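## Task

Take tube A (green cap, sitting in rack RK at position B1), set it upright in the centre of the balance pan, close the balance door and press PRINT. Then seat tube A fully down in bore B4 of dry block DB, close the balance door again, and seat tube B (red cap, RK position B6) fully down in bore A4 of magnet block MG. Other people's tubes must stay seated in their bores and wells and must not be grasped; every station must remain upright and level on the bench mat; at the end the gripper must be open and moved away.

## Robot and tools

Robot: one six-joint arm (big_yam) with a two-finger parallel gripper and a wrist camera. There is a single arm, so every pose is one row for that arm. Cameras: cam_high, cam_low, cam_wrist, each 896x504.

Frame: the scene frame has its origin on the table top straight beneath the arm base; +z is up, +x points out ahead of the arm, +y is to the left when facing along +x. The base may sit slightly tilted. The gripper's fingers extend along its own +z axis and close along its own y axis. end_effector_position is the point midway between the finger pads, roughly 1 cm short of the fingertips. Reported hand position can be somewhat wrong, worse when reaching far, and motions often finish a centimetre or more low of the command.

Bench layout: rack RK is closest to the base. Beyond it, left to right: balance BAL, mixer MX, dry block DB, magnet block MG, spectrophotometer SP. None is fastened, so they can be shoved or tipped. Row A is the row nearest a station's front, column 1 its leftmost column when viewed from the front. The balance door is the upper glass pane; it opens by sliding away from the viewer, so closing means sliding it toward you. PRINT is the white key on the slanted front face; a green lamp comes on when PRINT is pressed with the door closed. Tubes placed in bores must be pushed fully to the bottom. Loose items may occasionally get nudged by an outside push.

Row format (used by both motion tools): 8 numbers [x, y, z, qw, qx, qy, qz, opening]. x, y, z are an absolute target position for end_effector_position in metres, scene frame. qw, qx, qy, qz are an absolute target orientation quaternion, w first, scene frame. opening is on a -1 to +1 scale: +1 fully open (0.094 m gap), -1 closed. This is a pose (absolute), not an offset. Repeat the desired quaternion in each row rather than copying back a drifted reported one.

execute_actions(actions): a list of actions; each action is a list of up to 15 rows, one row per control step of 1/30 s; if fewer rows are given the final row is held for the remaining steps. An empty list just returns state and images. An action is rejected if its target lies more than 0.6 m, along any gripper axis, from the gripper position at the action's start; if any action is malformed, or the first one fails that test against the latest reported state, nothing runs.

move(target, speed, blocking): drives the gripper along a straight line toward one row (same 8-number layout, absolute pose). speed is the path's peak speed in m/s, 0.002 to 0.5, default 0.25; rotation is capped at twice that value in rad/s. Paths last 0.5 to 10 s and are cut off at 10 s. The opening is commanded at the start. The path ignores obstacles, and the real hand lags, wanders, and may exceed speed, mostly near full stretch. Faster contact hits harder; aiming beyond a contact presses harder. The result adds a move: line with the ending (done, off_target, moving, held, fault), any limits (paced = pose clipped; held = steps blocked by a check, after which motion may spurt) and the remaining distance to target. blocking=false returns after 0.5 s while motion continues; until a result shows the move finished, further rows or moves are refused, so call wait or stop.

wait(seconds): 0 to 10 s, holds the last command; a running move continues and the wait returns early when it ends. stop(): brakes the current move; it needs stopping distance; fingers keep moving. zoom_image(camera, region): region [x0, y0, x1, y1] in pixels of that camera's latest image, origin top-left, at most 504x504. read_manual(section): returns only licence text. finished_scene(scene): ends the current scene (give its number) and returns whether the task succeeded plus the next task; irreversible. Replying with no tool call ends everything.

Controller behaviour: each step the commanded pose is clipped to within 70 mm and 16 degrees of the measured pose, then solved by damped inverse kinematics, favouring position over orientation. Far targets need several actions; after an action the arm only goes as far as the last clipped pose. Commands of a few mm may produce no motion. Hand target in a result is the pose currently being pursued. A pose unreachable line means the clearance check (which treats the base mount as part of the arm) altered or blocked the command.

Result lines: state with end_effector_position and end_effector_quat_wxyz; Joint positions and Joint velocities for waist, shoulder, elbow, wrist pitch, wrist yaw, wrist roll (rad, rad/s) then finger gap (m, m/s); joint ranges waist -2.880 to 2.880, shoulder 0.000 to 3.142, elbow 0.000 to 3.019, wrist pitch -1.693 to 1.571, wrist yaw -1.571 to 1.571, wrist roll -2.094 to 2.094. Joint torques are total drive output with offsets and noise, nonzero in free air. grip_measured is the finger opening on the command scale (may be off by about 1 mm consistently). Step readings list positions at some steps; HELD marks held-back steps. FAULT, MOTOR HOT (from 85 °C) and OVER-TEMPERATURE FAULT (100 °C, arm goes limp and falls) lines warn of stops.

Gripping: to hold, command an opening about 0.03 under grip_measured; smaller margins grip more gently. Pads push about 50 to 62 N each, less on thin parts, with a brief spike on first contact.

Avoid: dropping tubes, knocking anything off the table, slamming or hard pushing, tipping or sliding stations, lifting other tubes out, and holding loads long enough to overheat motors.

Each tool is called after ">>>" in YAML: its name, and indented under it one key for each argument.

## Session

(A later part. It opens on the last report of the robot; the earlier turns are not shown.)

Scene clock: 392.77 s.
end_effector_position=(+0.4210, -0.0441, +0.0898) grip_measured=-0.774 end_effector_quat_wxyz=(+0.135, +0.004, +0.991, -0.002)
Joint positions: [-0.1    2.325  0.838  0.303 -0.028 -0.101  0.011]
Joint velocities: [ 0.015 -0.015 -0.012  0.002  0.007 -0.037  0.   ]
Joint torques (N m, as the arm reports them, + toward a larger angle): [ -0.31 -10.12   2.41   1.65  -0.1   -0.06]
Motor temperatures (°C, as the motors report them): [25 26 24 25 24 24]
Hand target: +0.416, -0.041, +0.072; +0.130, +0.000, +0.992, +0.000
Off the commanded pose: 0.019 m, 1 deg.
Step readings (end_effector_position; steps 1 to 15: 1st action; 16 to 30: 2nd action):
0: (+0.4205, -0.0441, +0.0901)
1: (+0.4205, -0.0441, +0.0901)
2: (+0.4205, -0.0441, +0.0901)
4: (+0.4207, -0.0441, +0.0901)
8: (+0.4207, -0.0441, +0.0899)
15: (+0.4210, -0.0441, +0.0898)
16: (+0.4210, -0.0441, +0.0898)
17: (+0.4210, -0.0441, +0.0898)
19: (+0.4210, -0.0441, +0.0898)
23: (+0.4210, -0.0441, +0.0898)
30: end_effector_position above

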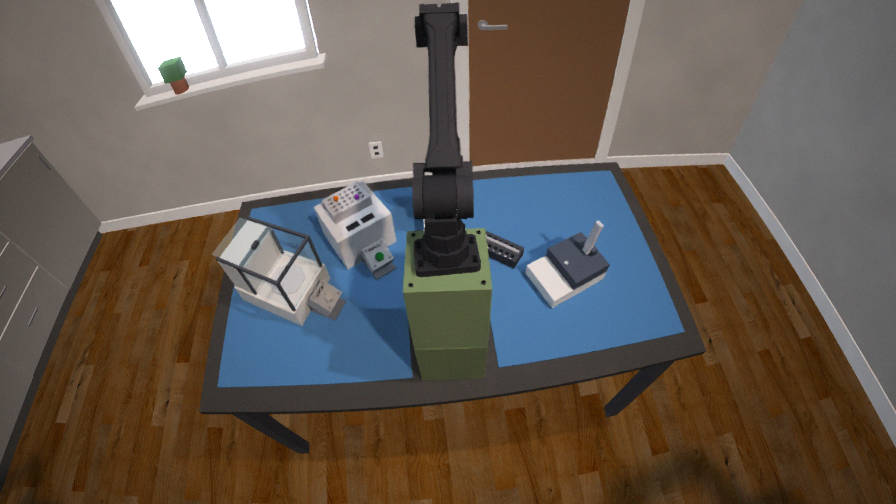

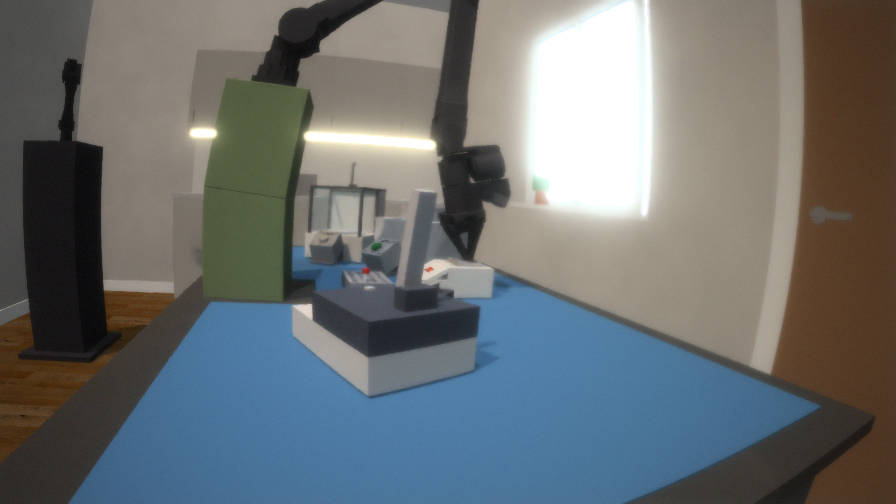

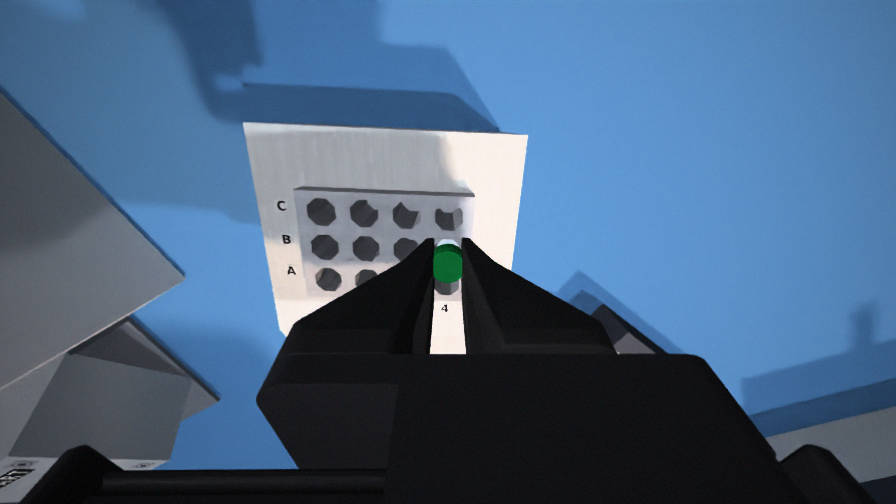

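>>> execute_actions:
  actions:
    - [[0.417,-0.041,0.080,0.13,0,0.991,0,-0.79],[0.417,-0.041,0.084,0.13,0,0.991,0,-0.79],[0.417,-0.041,0.084,0.13,0,0.991,0,-0.79],[0.417,-0.041,0.084,0.13,0,0.991,0,-0.79],[0.417,-0.041,0.084,0.13,0,0.991,0,-0.79],[0.417,-0.041,0.084,0.13,0,0.991,0,-0.55]]

>>> move:
  target: [0.419,-0.041,0.122,0.13,0,0.991,0,-0.55]
  speed: 0.04

>>> zoom_image:
  camera: "cam_low"
  region: [410,200,530,290]

>>> zoom_image:
  camera: "cam_wrist"
  region: [348,150,548,300]

Scene clock: 403.00 s.
end_effector_position=(+0.4212, -0.0441, +0.0898) grip_measured=-0.552 end_effector_quat_wxyz=(+0.135, +0.004, +0.991, -0.002)
Joint positions: [-0.1    2.325  0.838  0.303 -0.028 -0.101  0.021]
Joint velocities: [ 0.005  0.005 -0.007  0.002 -0.037 -0.066  0.   ]
Joint torques (N m, as the arm reports them, + toward a larger angle): [ -0.24 -12.88   0.84   0.87  -0.1   -0.07]
Motor temperatures (°C, as the motors report them): [25 26 24 25 24 24]
Hand target: +0.417, -0.041, +0.084; +0.130, +0.000, +0.991, +0.000
Off the commanded pose: 0.008 m, 1 deg.
Step readings (end_effector_position):
0: (+0.4210, -0.0441, +0.0898)
1: (+0.4210, -0.0441, +0.0898)
2: (+0.4207, -0.0441, +0.0898)
4: (+0.4207, -0.0441, +0.0898)
8: (+0.4210, -0.0441, +0.0898)
15: end_effector_position above

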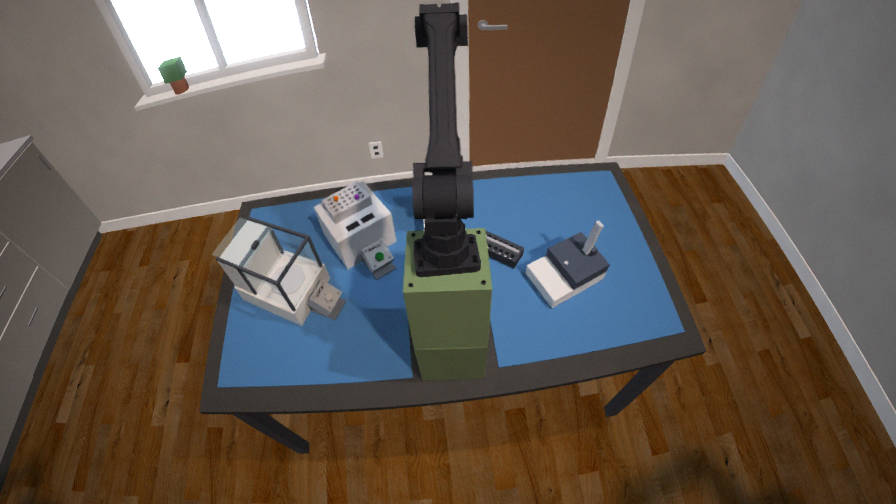

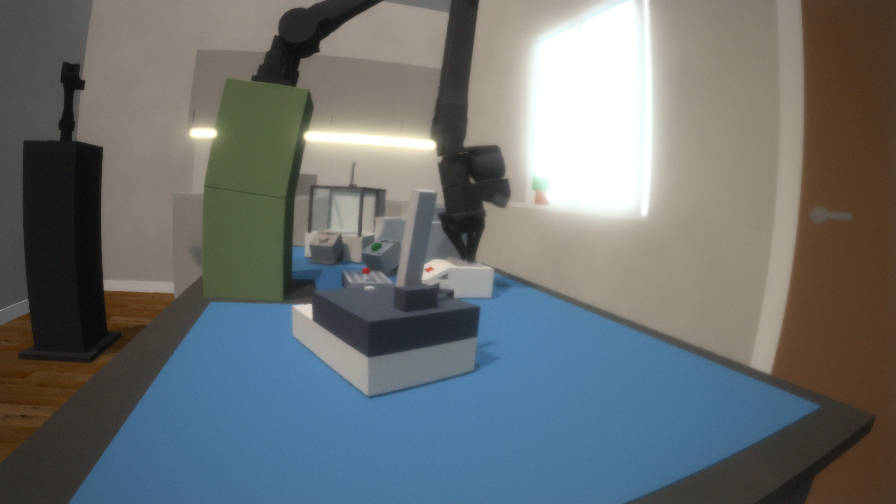

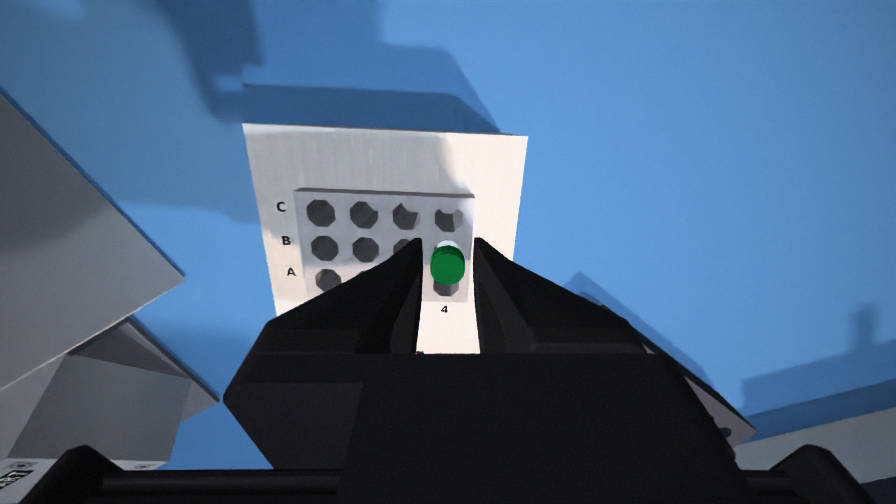

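Scene clock: 404.10 s.
end_effector_position=(+0.4188, -0.0438, +0.1169) grip_measured=-0.552 end_effector_quat_wxyz=(+0.131, +0.004, +0.991, -0.001)
Joint positions: [-0.1    2.239  0.798  0.248 -0.028 -0.101  0.021]
Joint velocities: [-0.005 -0.015  0.012  0.002 -0.022  0.007 -0.001]
Joint torques (N m, as the arm reports them, + toward a larger angle): [ -0.24 -14.68   0.41   0.35  -0.09  -0.06]
Motor temperatures (°C, as the motors report them): [25 26 24 25 24 24]
Hand target: +0.419, -0.041, +0.122; +0.130, +0.000, +0.992, +0.000
Off the commanded pose: 0.006 m, 0 deg.
move: done

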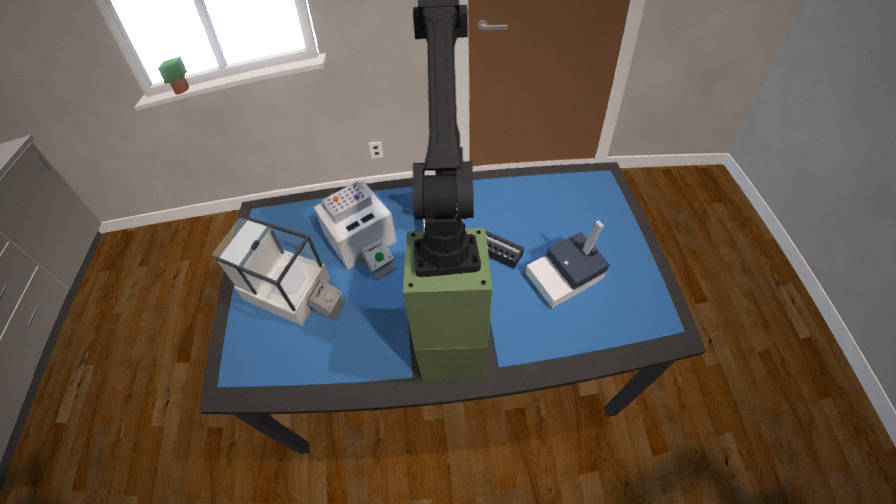

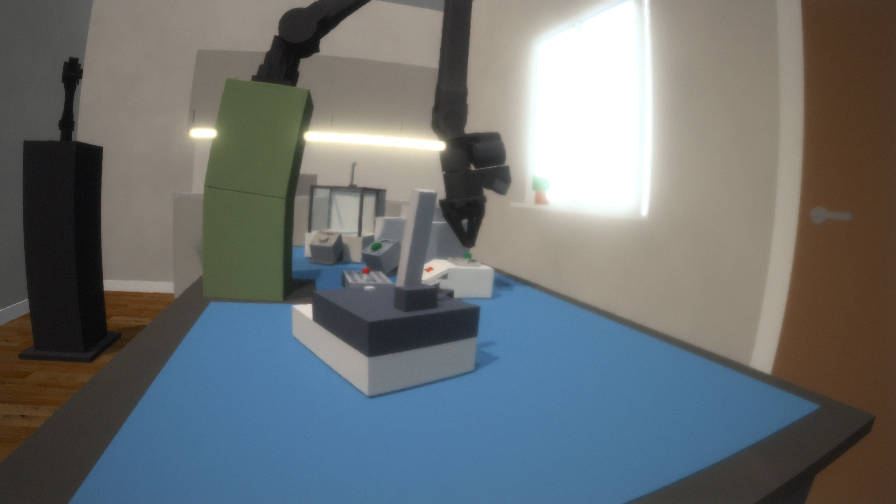

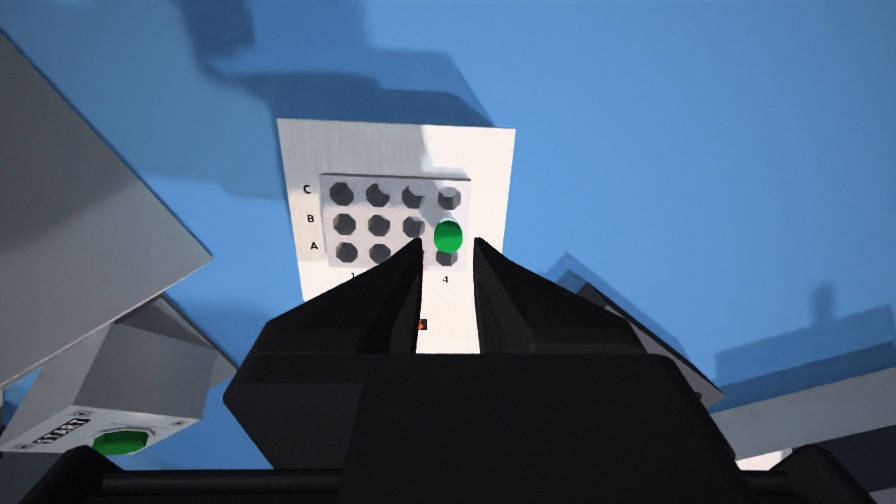

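Region (410, 200, 530, 290) of cam_low's 896x504 image, scaled by 4.200, with more detail than that image has; it fills the top 378 rows of this view, and the rest is white.

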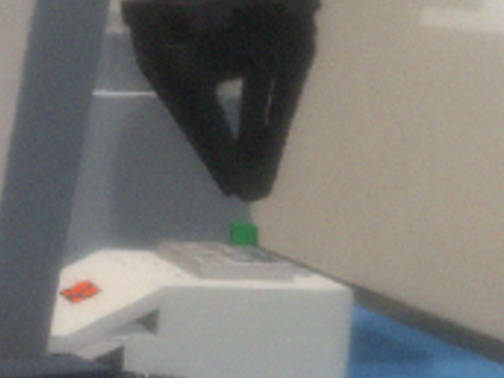

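Region (348, 150, 548, 300) of cam_wrist's 896x504 image, scaled by 2.520, with more detail than that image has; it fills the top 378 rows of this view, and the rest is white.

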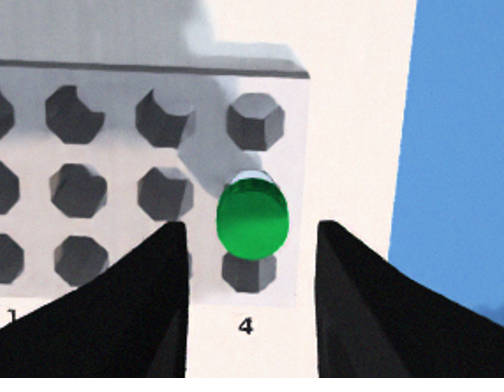

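Press the cap with closed tips to be sure.

>>> move:
  target: [0.416,-0.041,0.080,0.13,0,0.991,0,-1]
  speed: 0.02

>>> zoom_image:
  camera: "cam_low"
  region: [410,200,530,290]

Scene clock: 409.80 s.
end_effector_position=(+0.4237, -0.0444, +0.1039) grip_measured=-0.986 end_effector_quat_wxyz=(+0.141, +0.004, +0.990, -0.002)
Joint positions: [-0.1    2.284  0.818  0.294 -0.028 -0.101  0.001]
Joint velocities: [-0.005 -0.005 -0.002 -0.007 -0.022 -0.037  0.   ]
Joint torques (N m, as the arm reports them, + toward a larger angle): [-0.34 -9.18  2.8   1.59 -0.1  -0.07]
Motor temperatures (°C, as the motors report them): [25 26 23 25 24 24]
Hand target: +0.415, -0.041, +0.082; +0.130, +0.000, +0.992, +0.000
Off the commanded pose: 0.025 m, 1 deg.
move: off_target

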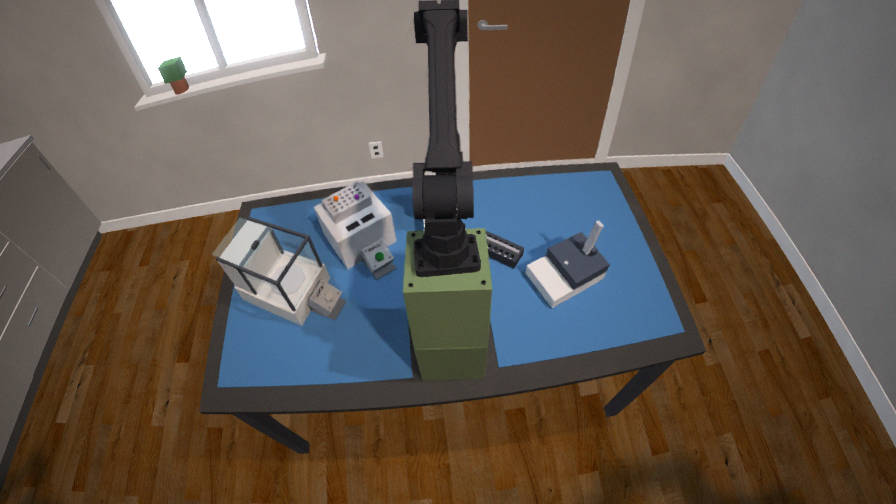

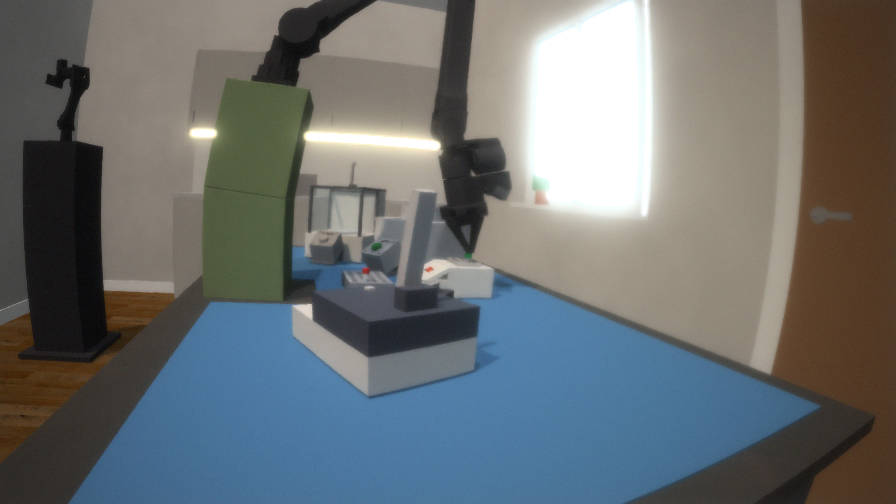

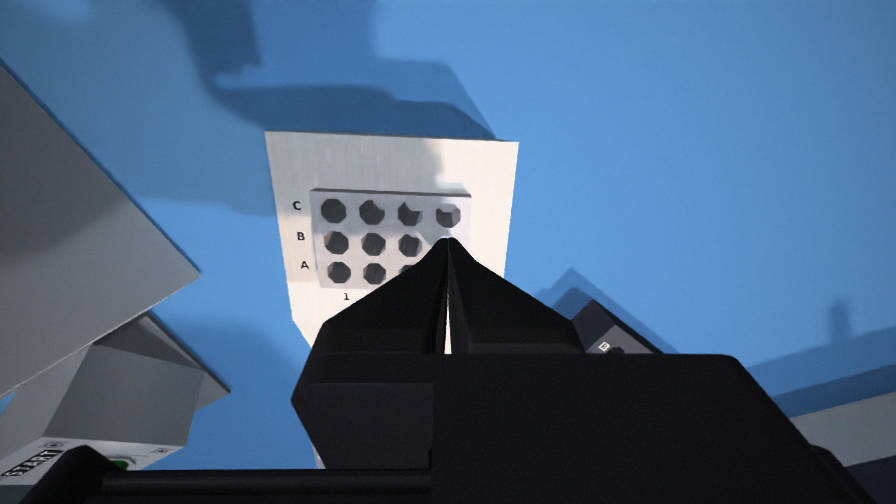

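Region (410, 200, 530, 290) of cam_low's 896x504 image, scaled by 4.200, with more detail than that image has; it fills the top 378 rows of this view, and the rest is white.

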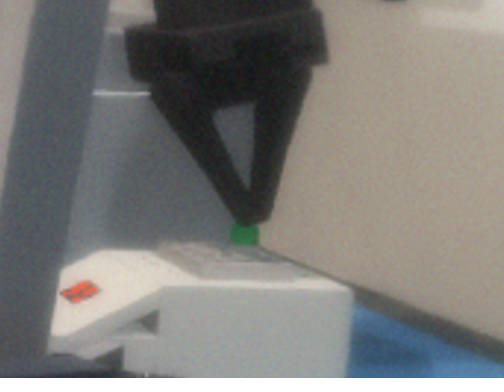

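Cap didn't move: bottomed. On to the door.

>>> move:
  target: [0.40,0.0,0.29,0.05,-0.2,0.978,0.01,-0.05]
  speed: 0.25

>>> move:
  target: [0.252,0.524,0.29,0,-0.525,0.851,0,-0.05]
  speed: 0.3

>>> move:
  target: [0.254,0.524,0.219,0,-0.525,0.851,0,-0.05]
  speed: 0.05

Scene clock: 420.27 s.
end_effector_position=(+0.3980, -0.0014, +0.2899) grip_measured=-0.052 end_effector_quat_wxyz=(+0.053, -0.189, +0.981, +0.011)
Joint positions: [-0.007  1.686  0.733 -0.402 -0.035 -0.399  0.045]
Joint velocities: [-0.024  0.015 -0.007 -0.012 -0.022 -0.051  0.   ]
Joint torques (N m, as the arm reports them, + toward a larger angle): [ -0.25 -11.42   5.77  -0.08  -0.06  -0.2 ]
Motor temperatures (°C, as the motors report them): [25 26 24 25 24 24]
Hand target: +0.399, +0.001, +0.290; +0.050, -0.200, +0.979, +0.011
Off the commanded pose: 0.002 m, 1 deg.
move: done

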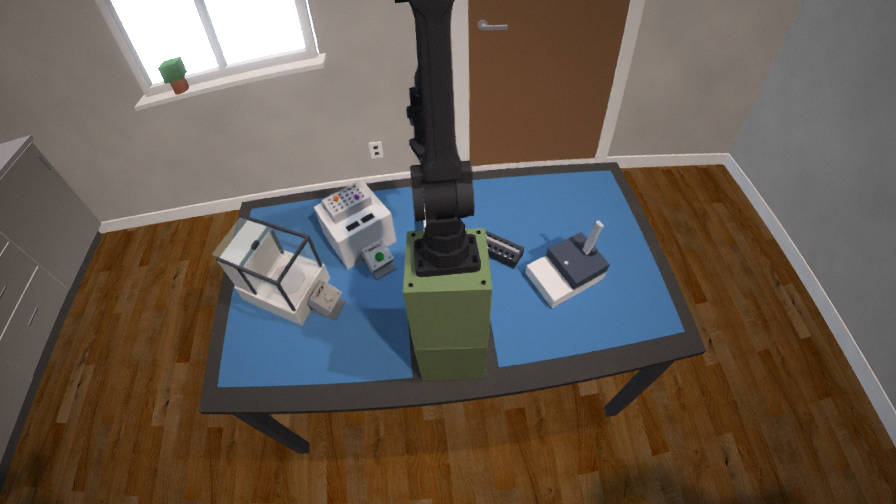

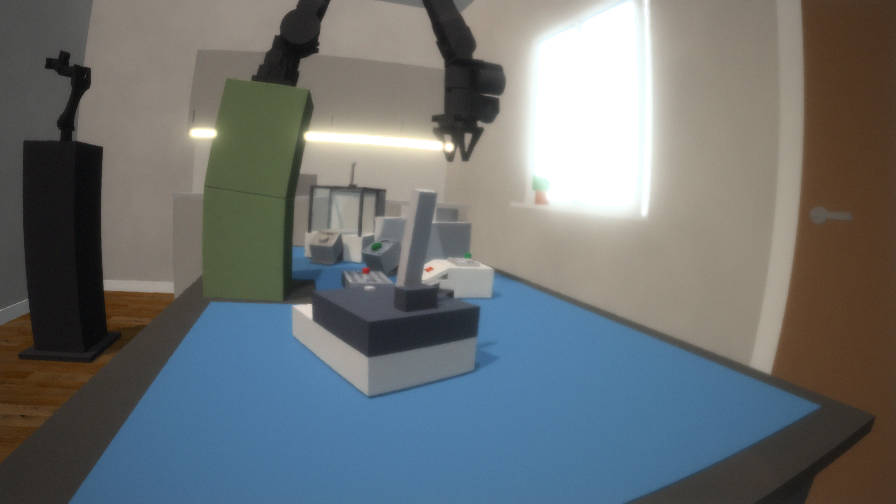

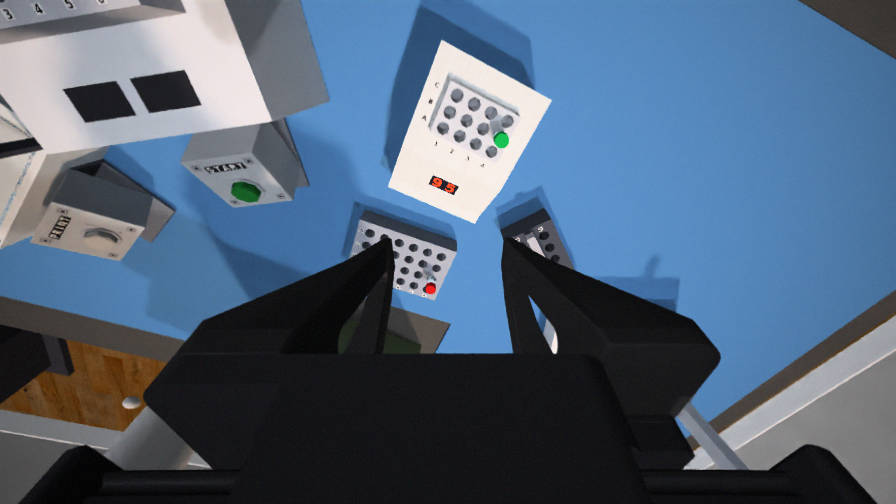

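Scene clock: 422.63 s.
end_effector_position=(+0.2443, +0.5240, +0.3025) grip_measured=-0.052 end_effector_quat_wxyz=(+0.004, -0.532, +0.847, +0.012)
Joint positions: [ 1.161  2.099  1.413 -0.827  0.094  0.022  0.045]
Joint velocities: [-0.005  0.015 -0.002  0.012 -0.037 -0.007 -0.001]
Joint torques (N m, as the arm reports them, + toward a larger angle): [  0.91 -15.62  10.73  -0.25   0.03   0.05]
Motor temperatures (°C, as the motors report them): [25 26 24 25 24 24]
Hand target: +0.251, +0.527, +0.291; -0.002, -0.524, +0.851, +0.007
Off the commanded pose: 0.015 m, 2 deg.
move: off_target

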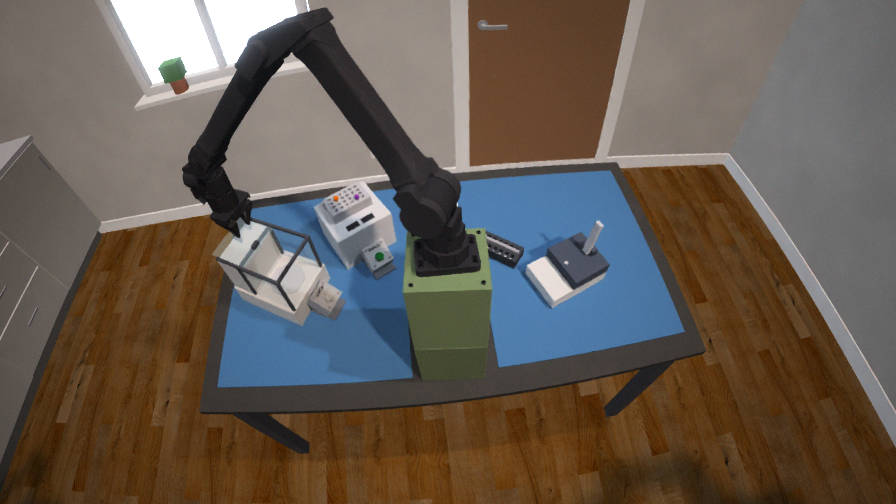

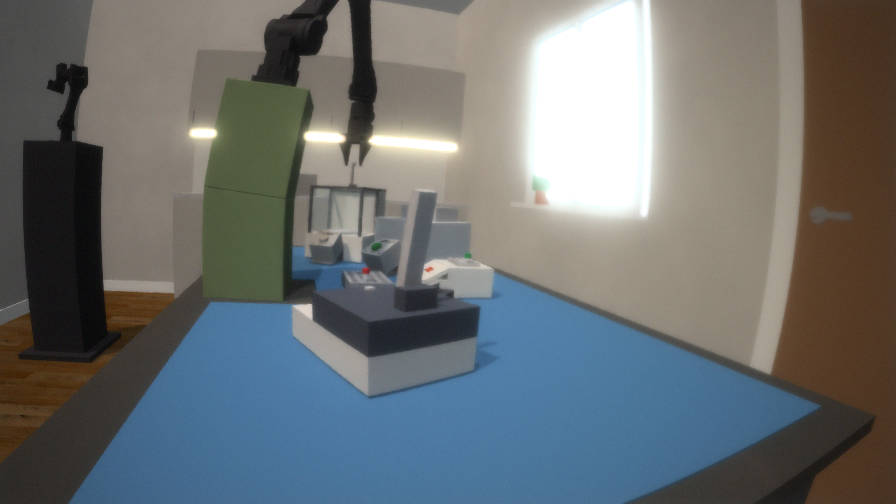

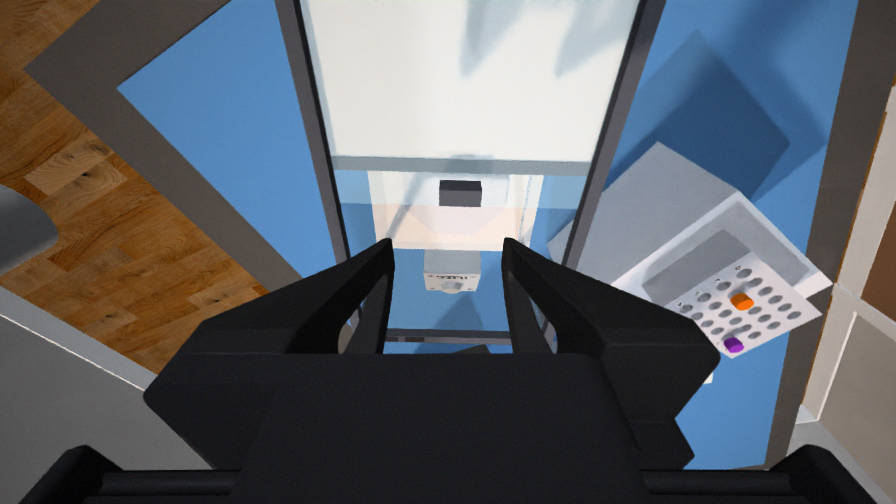

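Scene clock: 424.70 s.
end_effector_position=(+0.2435, +0.5156, +0.2305) grip_measured=-0.052 end_effector_quat_wxyz=(-0.006, -0.527, +0.850, -0.001)
Joint positions: [ 1.147  2.23   1.414 -0.726  0.106  0.022  0.045]
Joint velocities: [-0.005  0.005  0.002 -0.007 -0.037  0.037  0.001]
Joint torques (N m, as the arm reports them, + toward a larger angle): [  0.54 -15.84   9.82   0.6    0.11  -0.12]
Motor temperatures (°C, as the motors report them): [25 26 24 25 24 24]
Hand target: +0.254, +0.524, +0.219; +0.000, -0.525, +0.851, -0.000
Off the commanded pose: 0.018 m, 1 deg.
move: off_target

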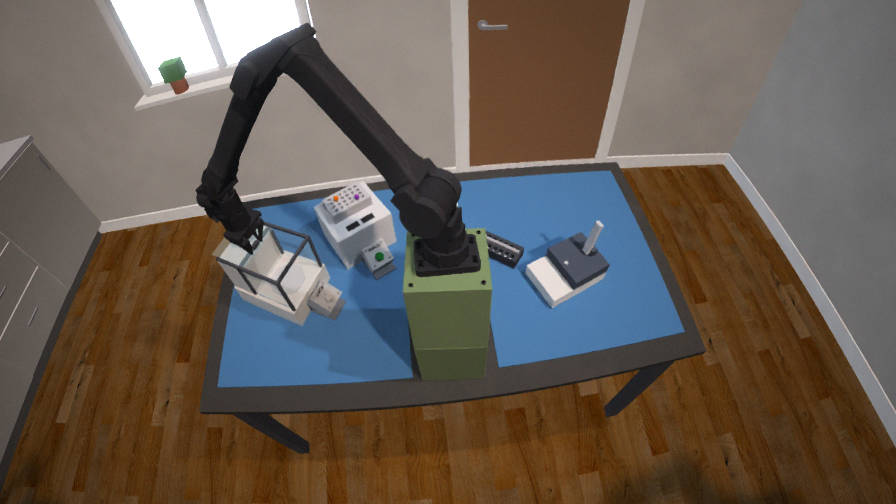

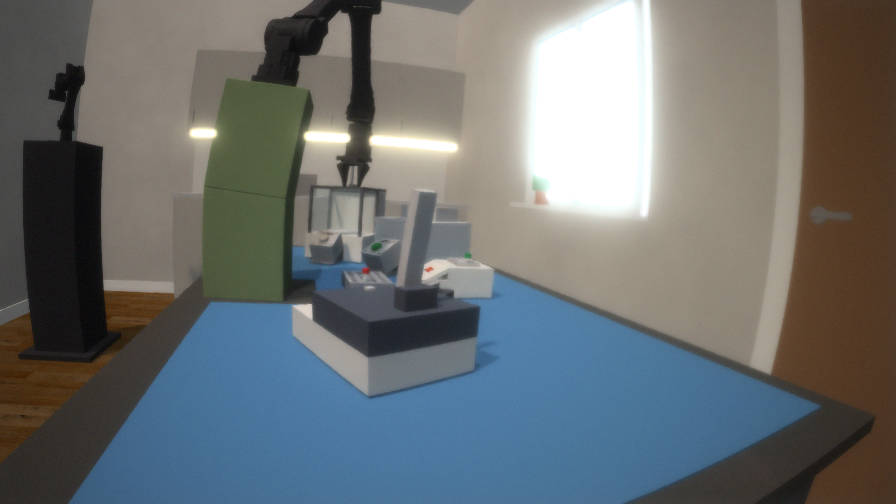

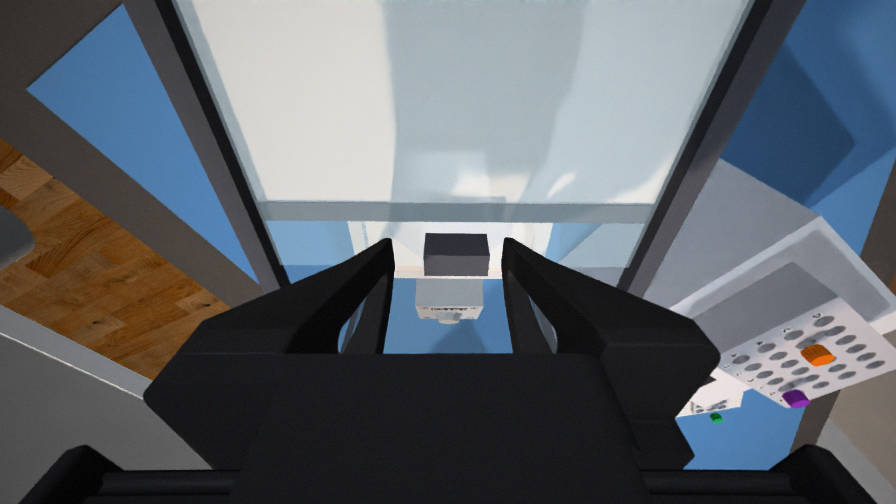

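>>> execute_actions:
  actions:
    - [[0.2555,0.5233,0.219,0,-0.525,0.851,0,-0.1],[0.2567,0.5226,0.219,0,-0.525,0.851,0,-0.15],[0.2567,0.5226,0.219,0,-0.525,0.851,0,-0.2],[0.2567,0.5226,0.219,0,-0.525,0.851,0,-0.25],[0.2567,0.5226,0.219,0,-0.525,0.851,0,-0.3],[0.2567,0.5226,0.219,0,-0.525,0.851,0,-0.34],[0.2567,0.5226,0.219,0,-0.525,0.851,0,-0.38],[0.2567,0.5226,0.219,0,-0.525,0.851,0,-0.42],[0.2567,0.5226,0.219,0,-0.525,0.851,0,-0.45],[0.2567,0.5226,0.219,0,-0.525,0.851,0,-0.48],[0.2567,0.5226,0.219,0,-0.525,0.851,0,-0.51],[0.2567,0.5226,0.219,0,-0.525,0.851,0,-0.535]]

>>> move:
  target: [0.184,0.393,0.226,0,-0.525,0.851,0,-0.535]
  speed: 0.06

Scene clock: 432.27 s.
end_effector_position=(+0.2471, +0.5152, +0.2305) grip_measured=-0.510 end_effector_quat_wxyz=(-0.005, -0.525, +0.851, -0.001)
Joint positions: [ 1.14   2.23   1.415 -0.724  0.106  0.022  0.023]
Joint velocities: [-0.005 -0.015  0.007 -0.002 -0.037 -0.051 -0.   ]
Joint torques (N m, as the arm reports them, + toward a larger angle): [  0.81 -16.22   9.71   0.58   0.09  -0.16]
Motor temperatures (°C, as the motors report them): [25 27 25 25 24 24]
Hand target: +0.257, +0.522, +0.219; +0.000, -0.525, +0.851, -0.000
Off the commanded pose: 0.017 m, 1 deg.
Step readings (end_effector_position):
0: (+0.2439, +0.5163, +0.2309)
1: (+0.2441, +0.5162, +0.2308)
2: (+0.2441, +0.5162, +0.2308)
4: (+0.2449, +0.5160, +0.2307)
8: (+0.2466, +0.5154, +0.2305)
15: end_effector_position above

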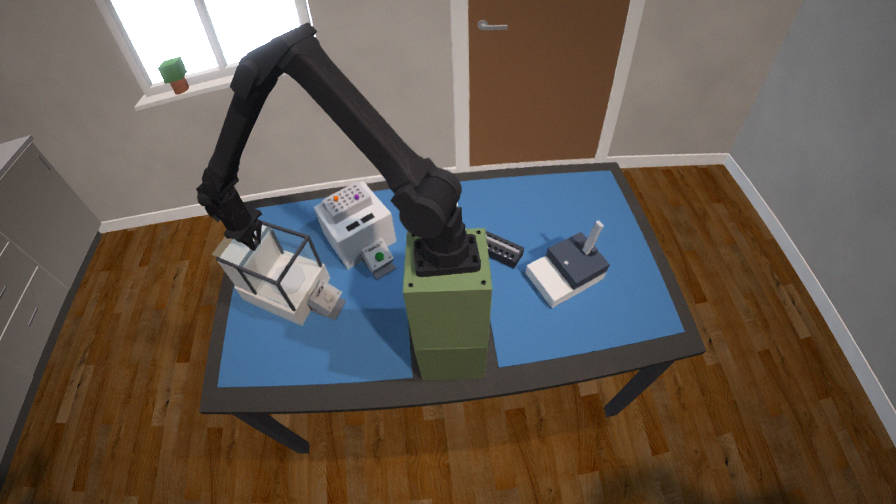

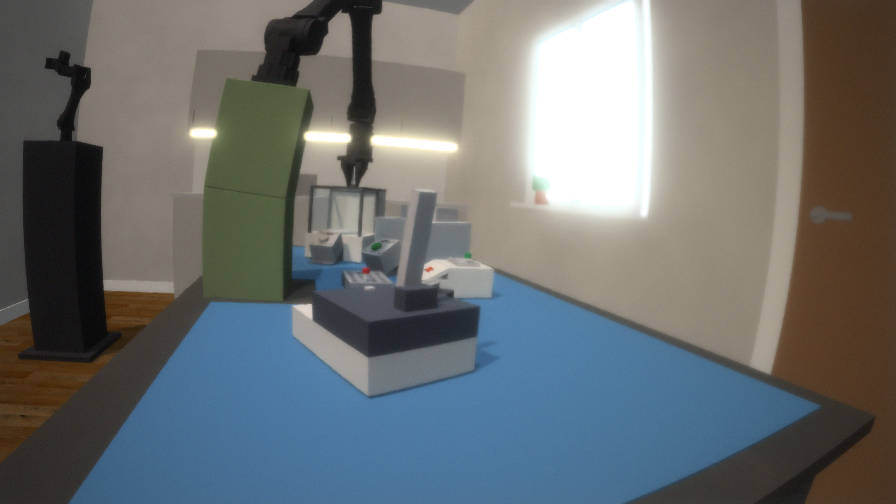

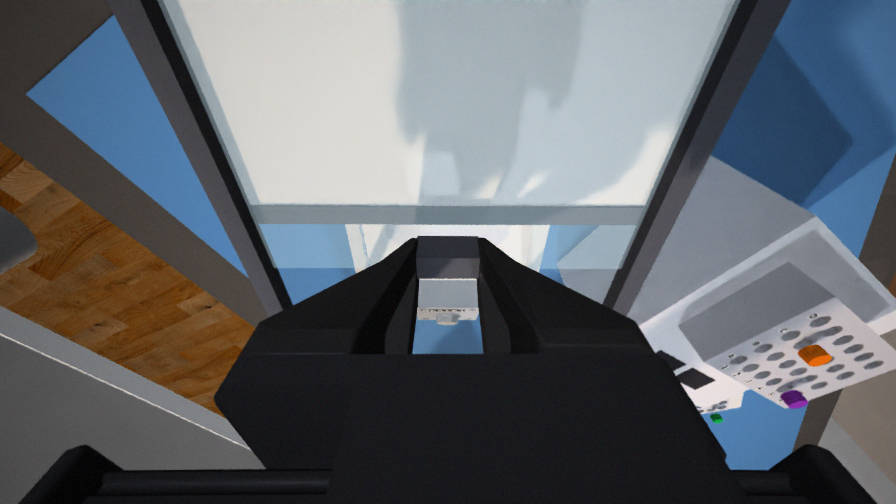

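Scene clock: 434.83 s.
end_effector_position=(+0.1910, +0.4069, +0.2266) grip_measured=-0.510 end_effector_quat_wxyz=(+0.009, -0.526, +0.850, +0.009)
Joint positions: [ 1.149  2.048  0.979 -0.436  0.106  0.023  0.023]
Joint velocities: [-0.005 -0.005 -0.012 -0.007 -0.022 -0.007  0.001]
Joint torques (N m, as the arm reports them, + toward a larger angle): [  1.35 -15.12   2.46   0.01   0.12   0.04]
Motor temperatures (°C, as the motors report them): [25 27 25 25 24 24]
Hand target: +0.184, +0.394, +0.225; -0.000, -0.525, +0.851, -0.000
Off the commanded pose: 0.016 m, 1 deg.
move: off_target

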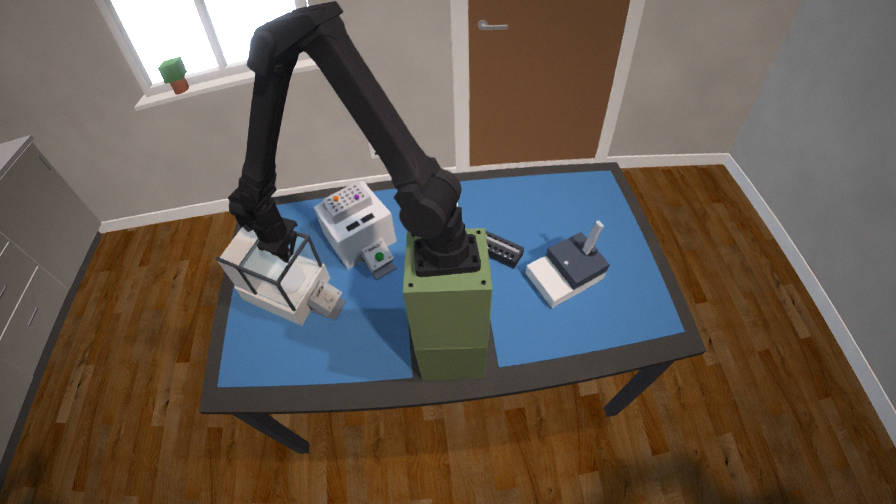

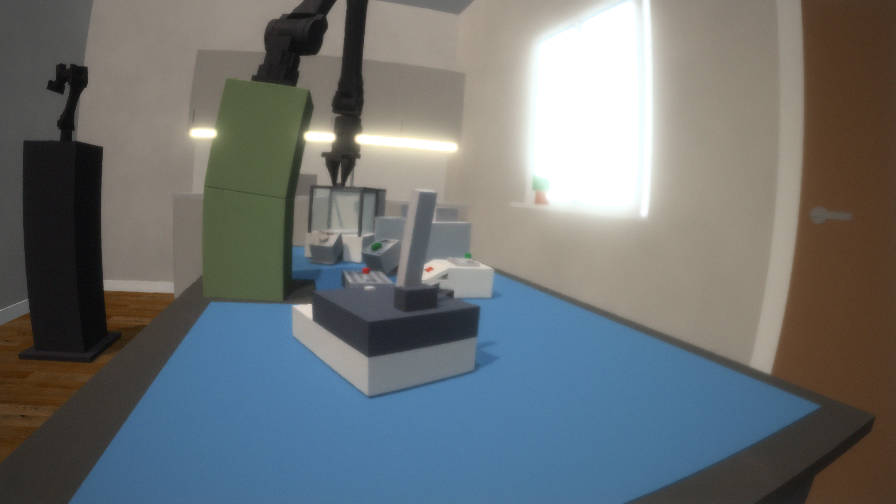

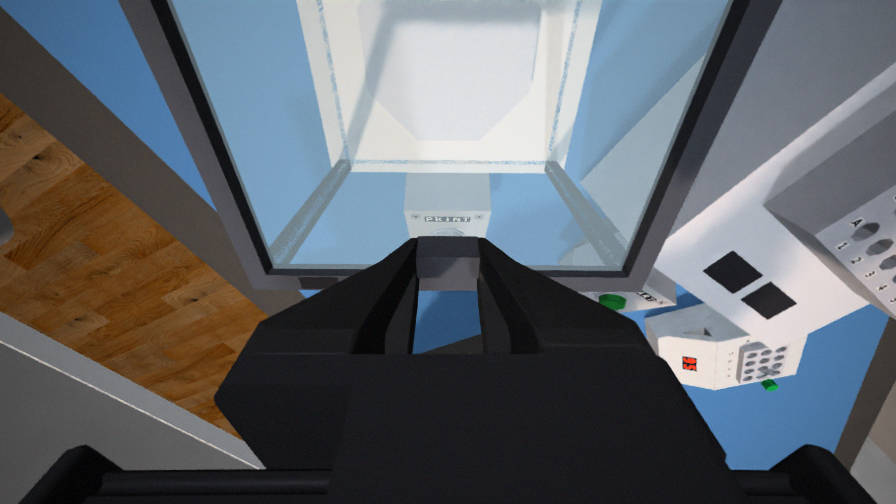

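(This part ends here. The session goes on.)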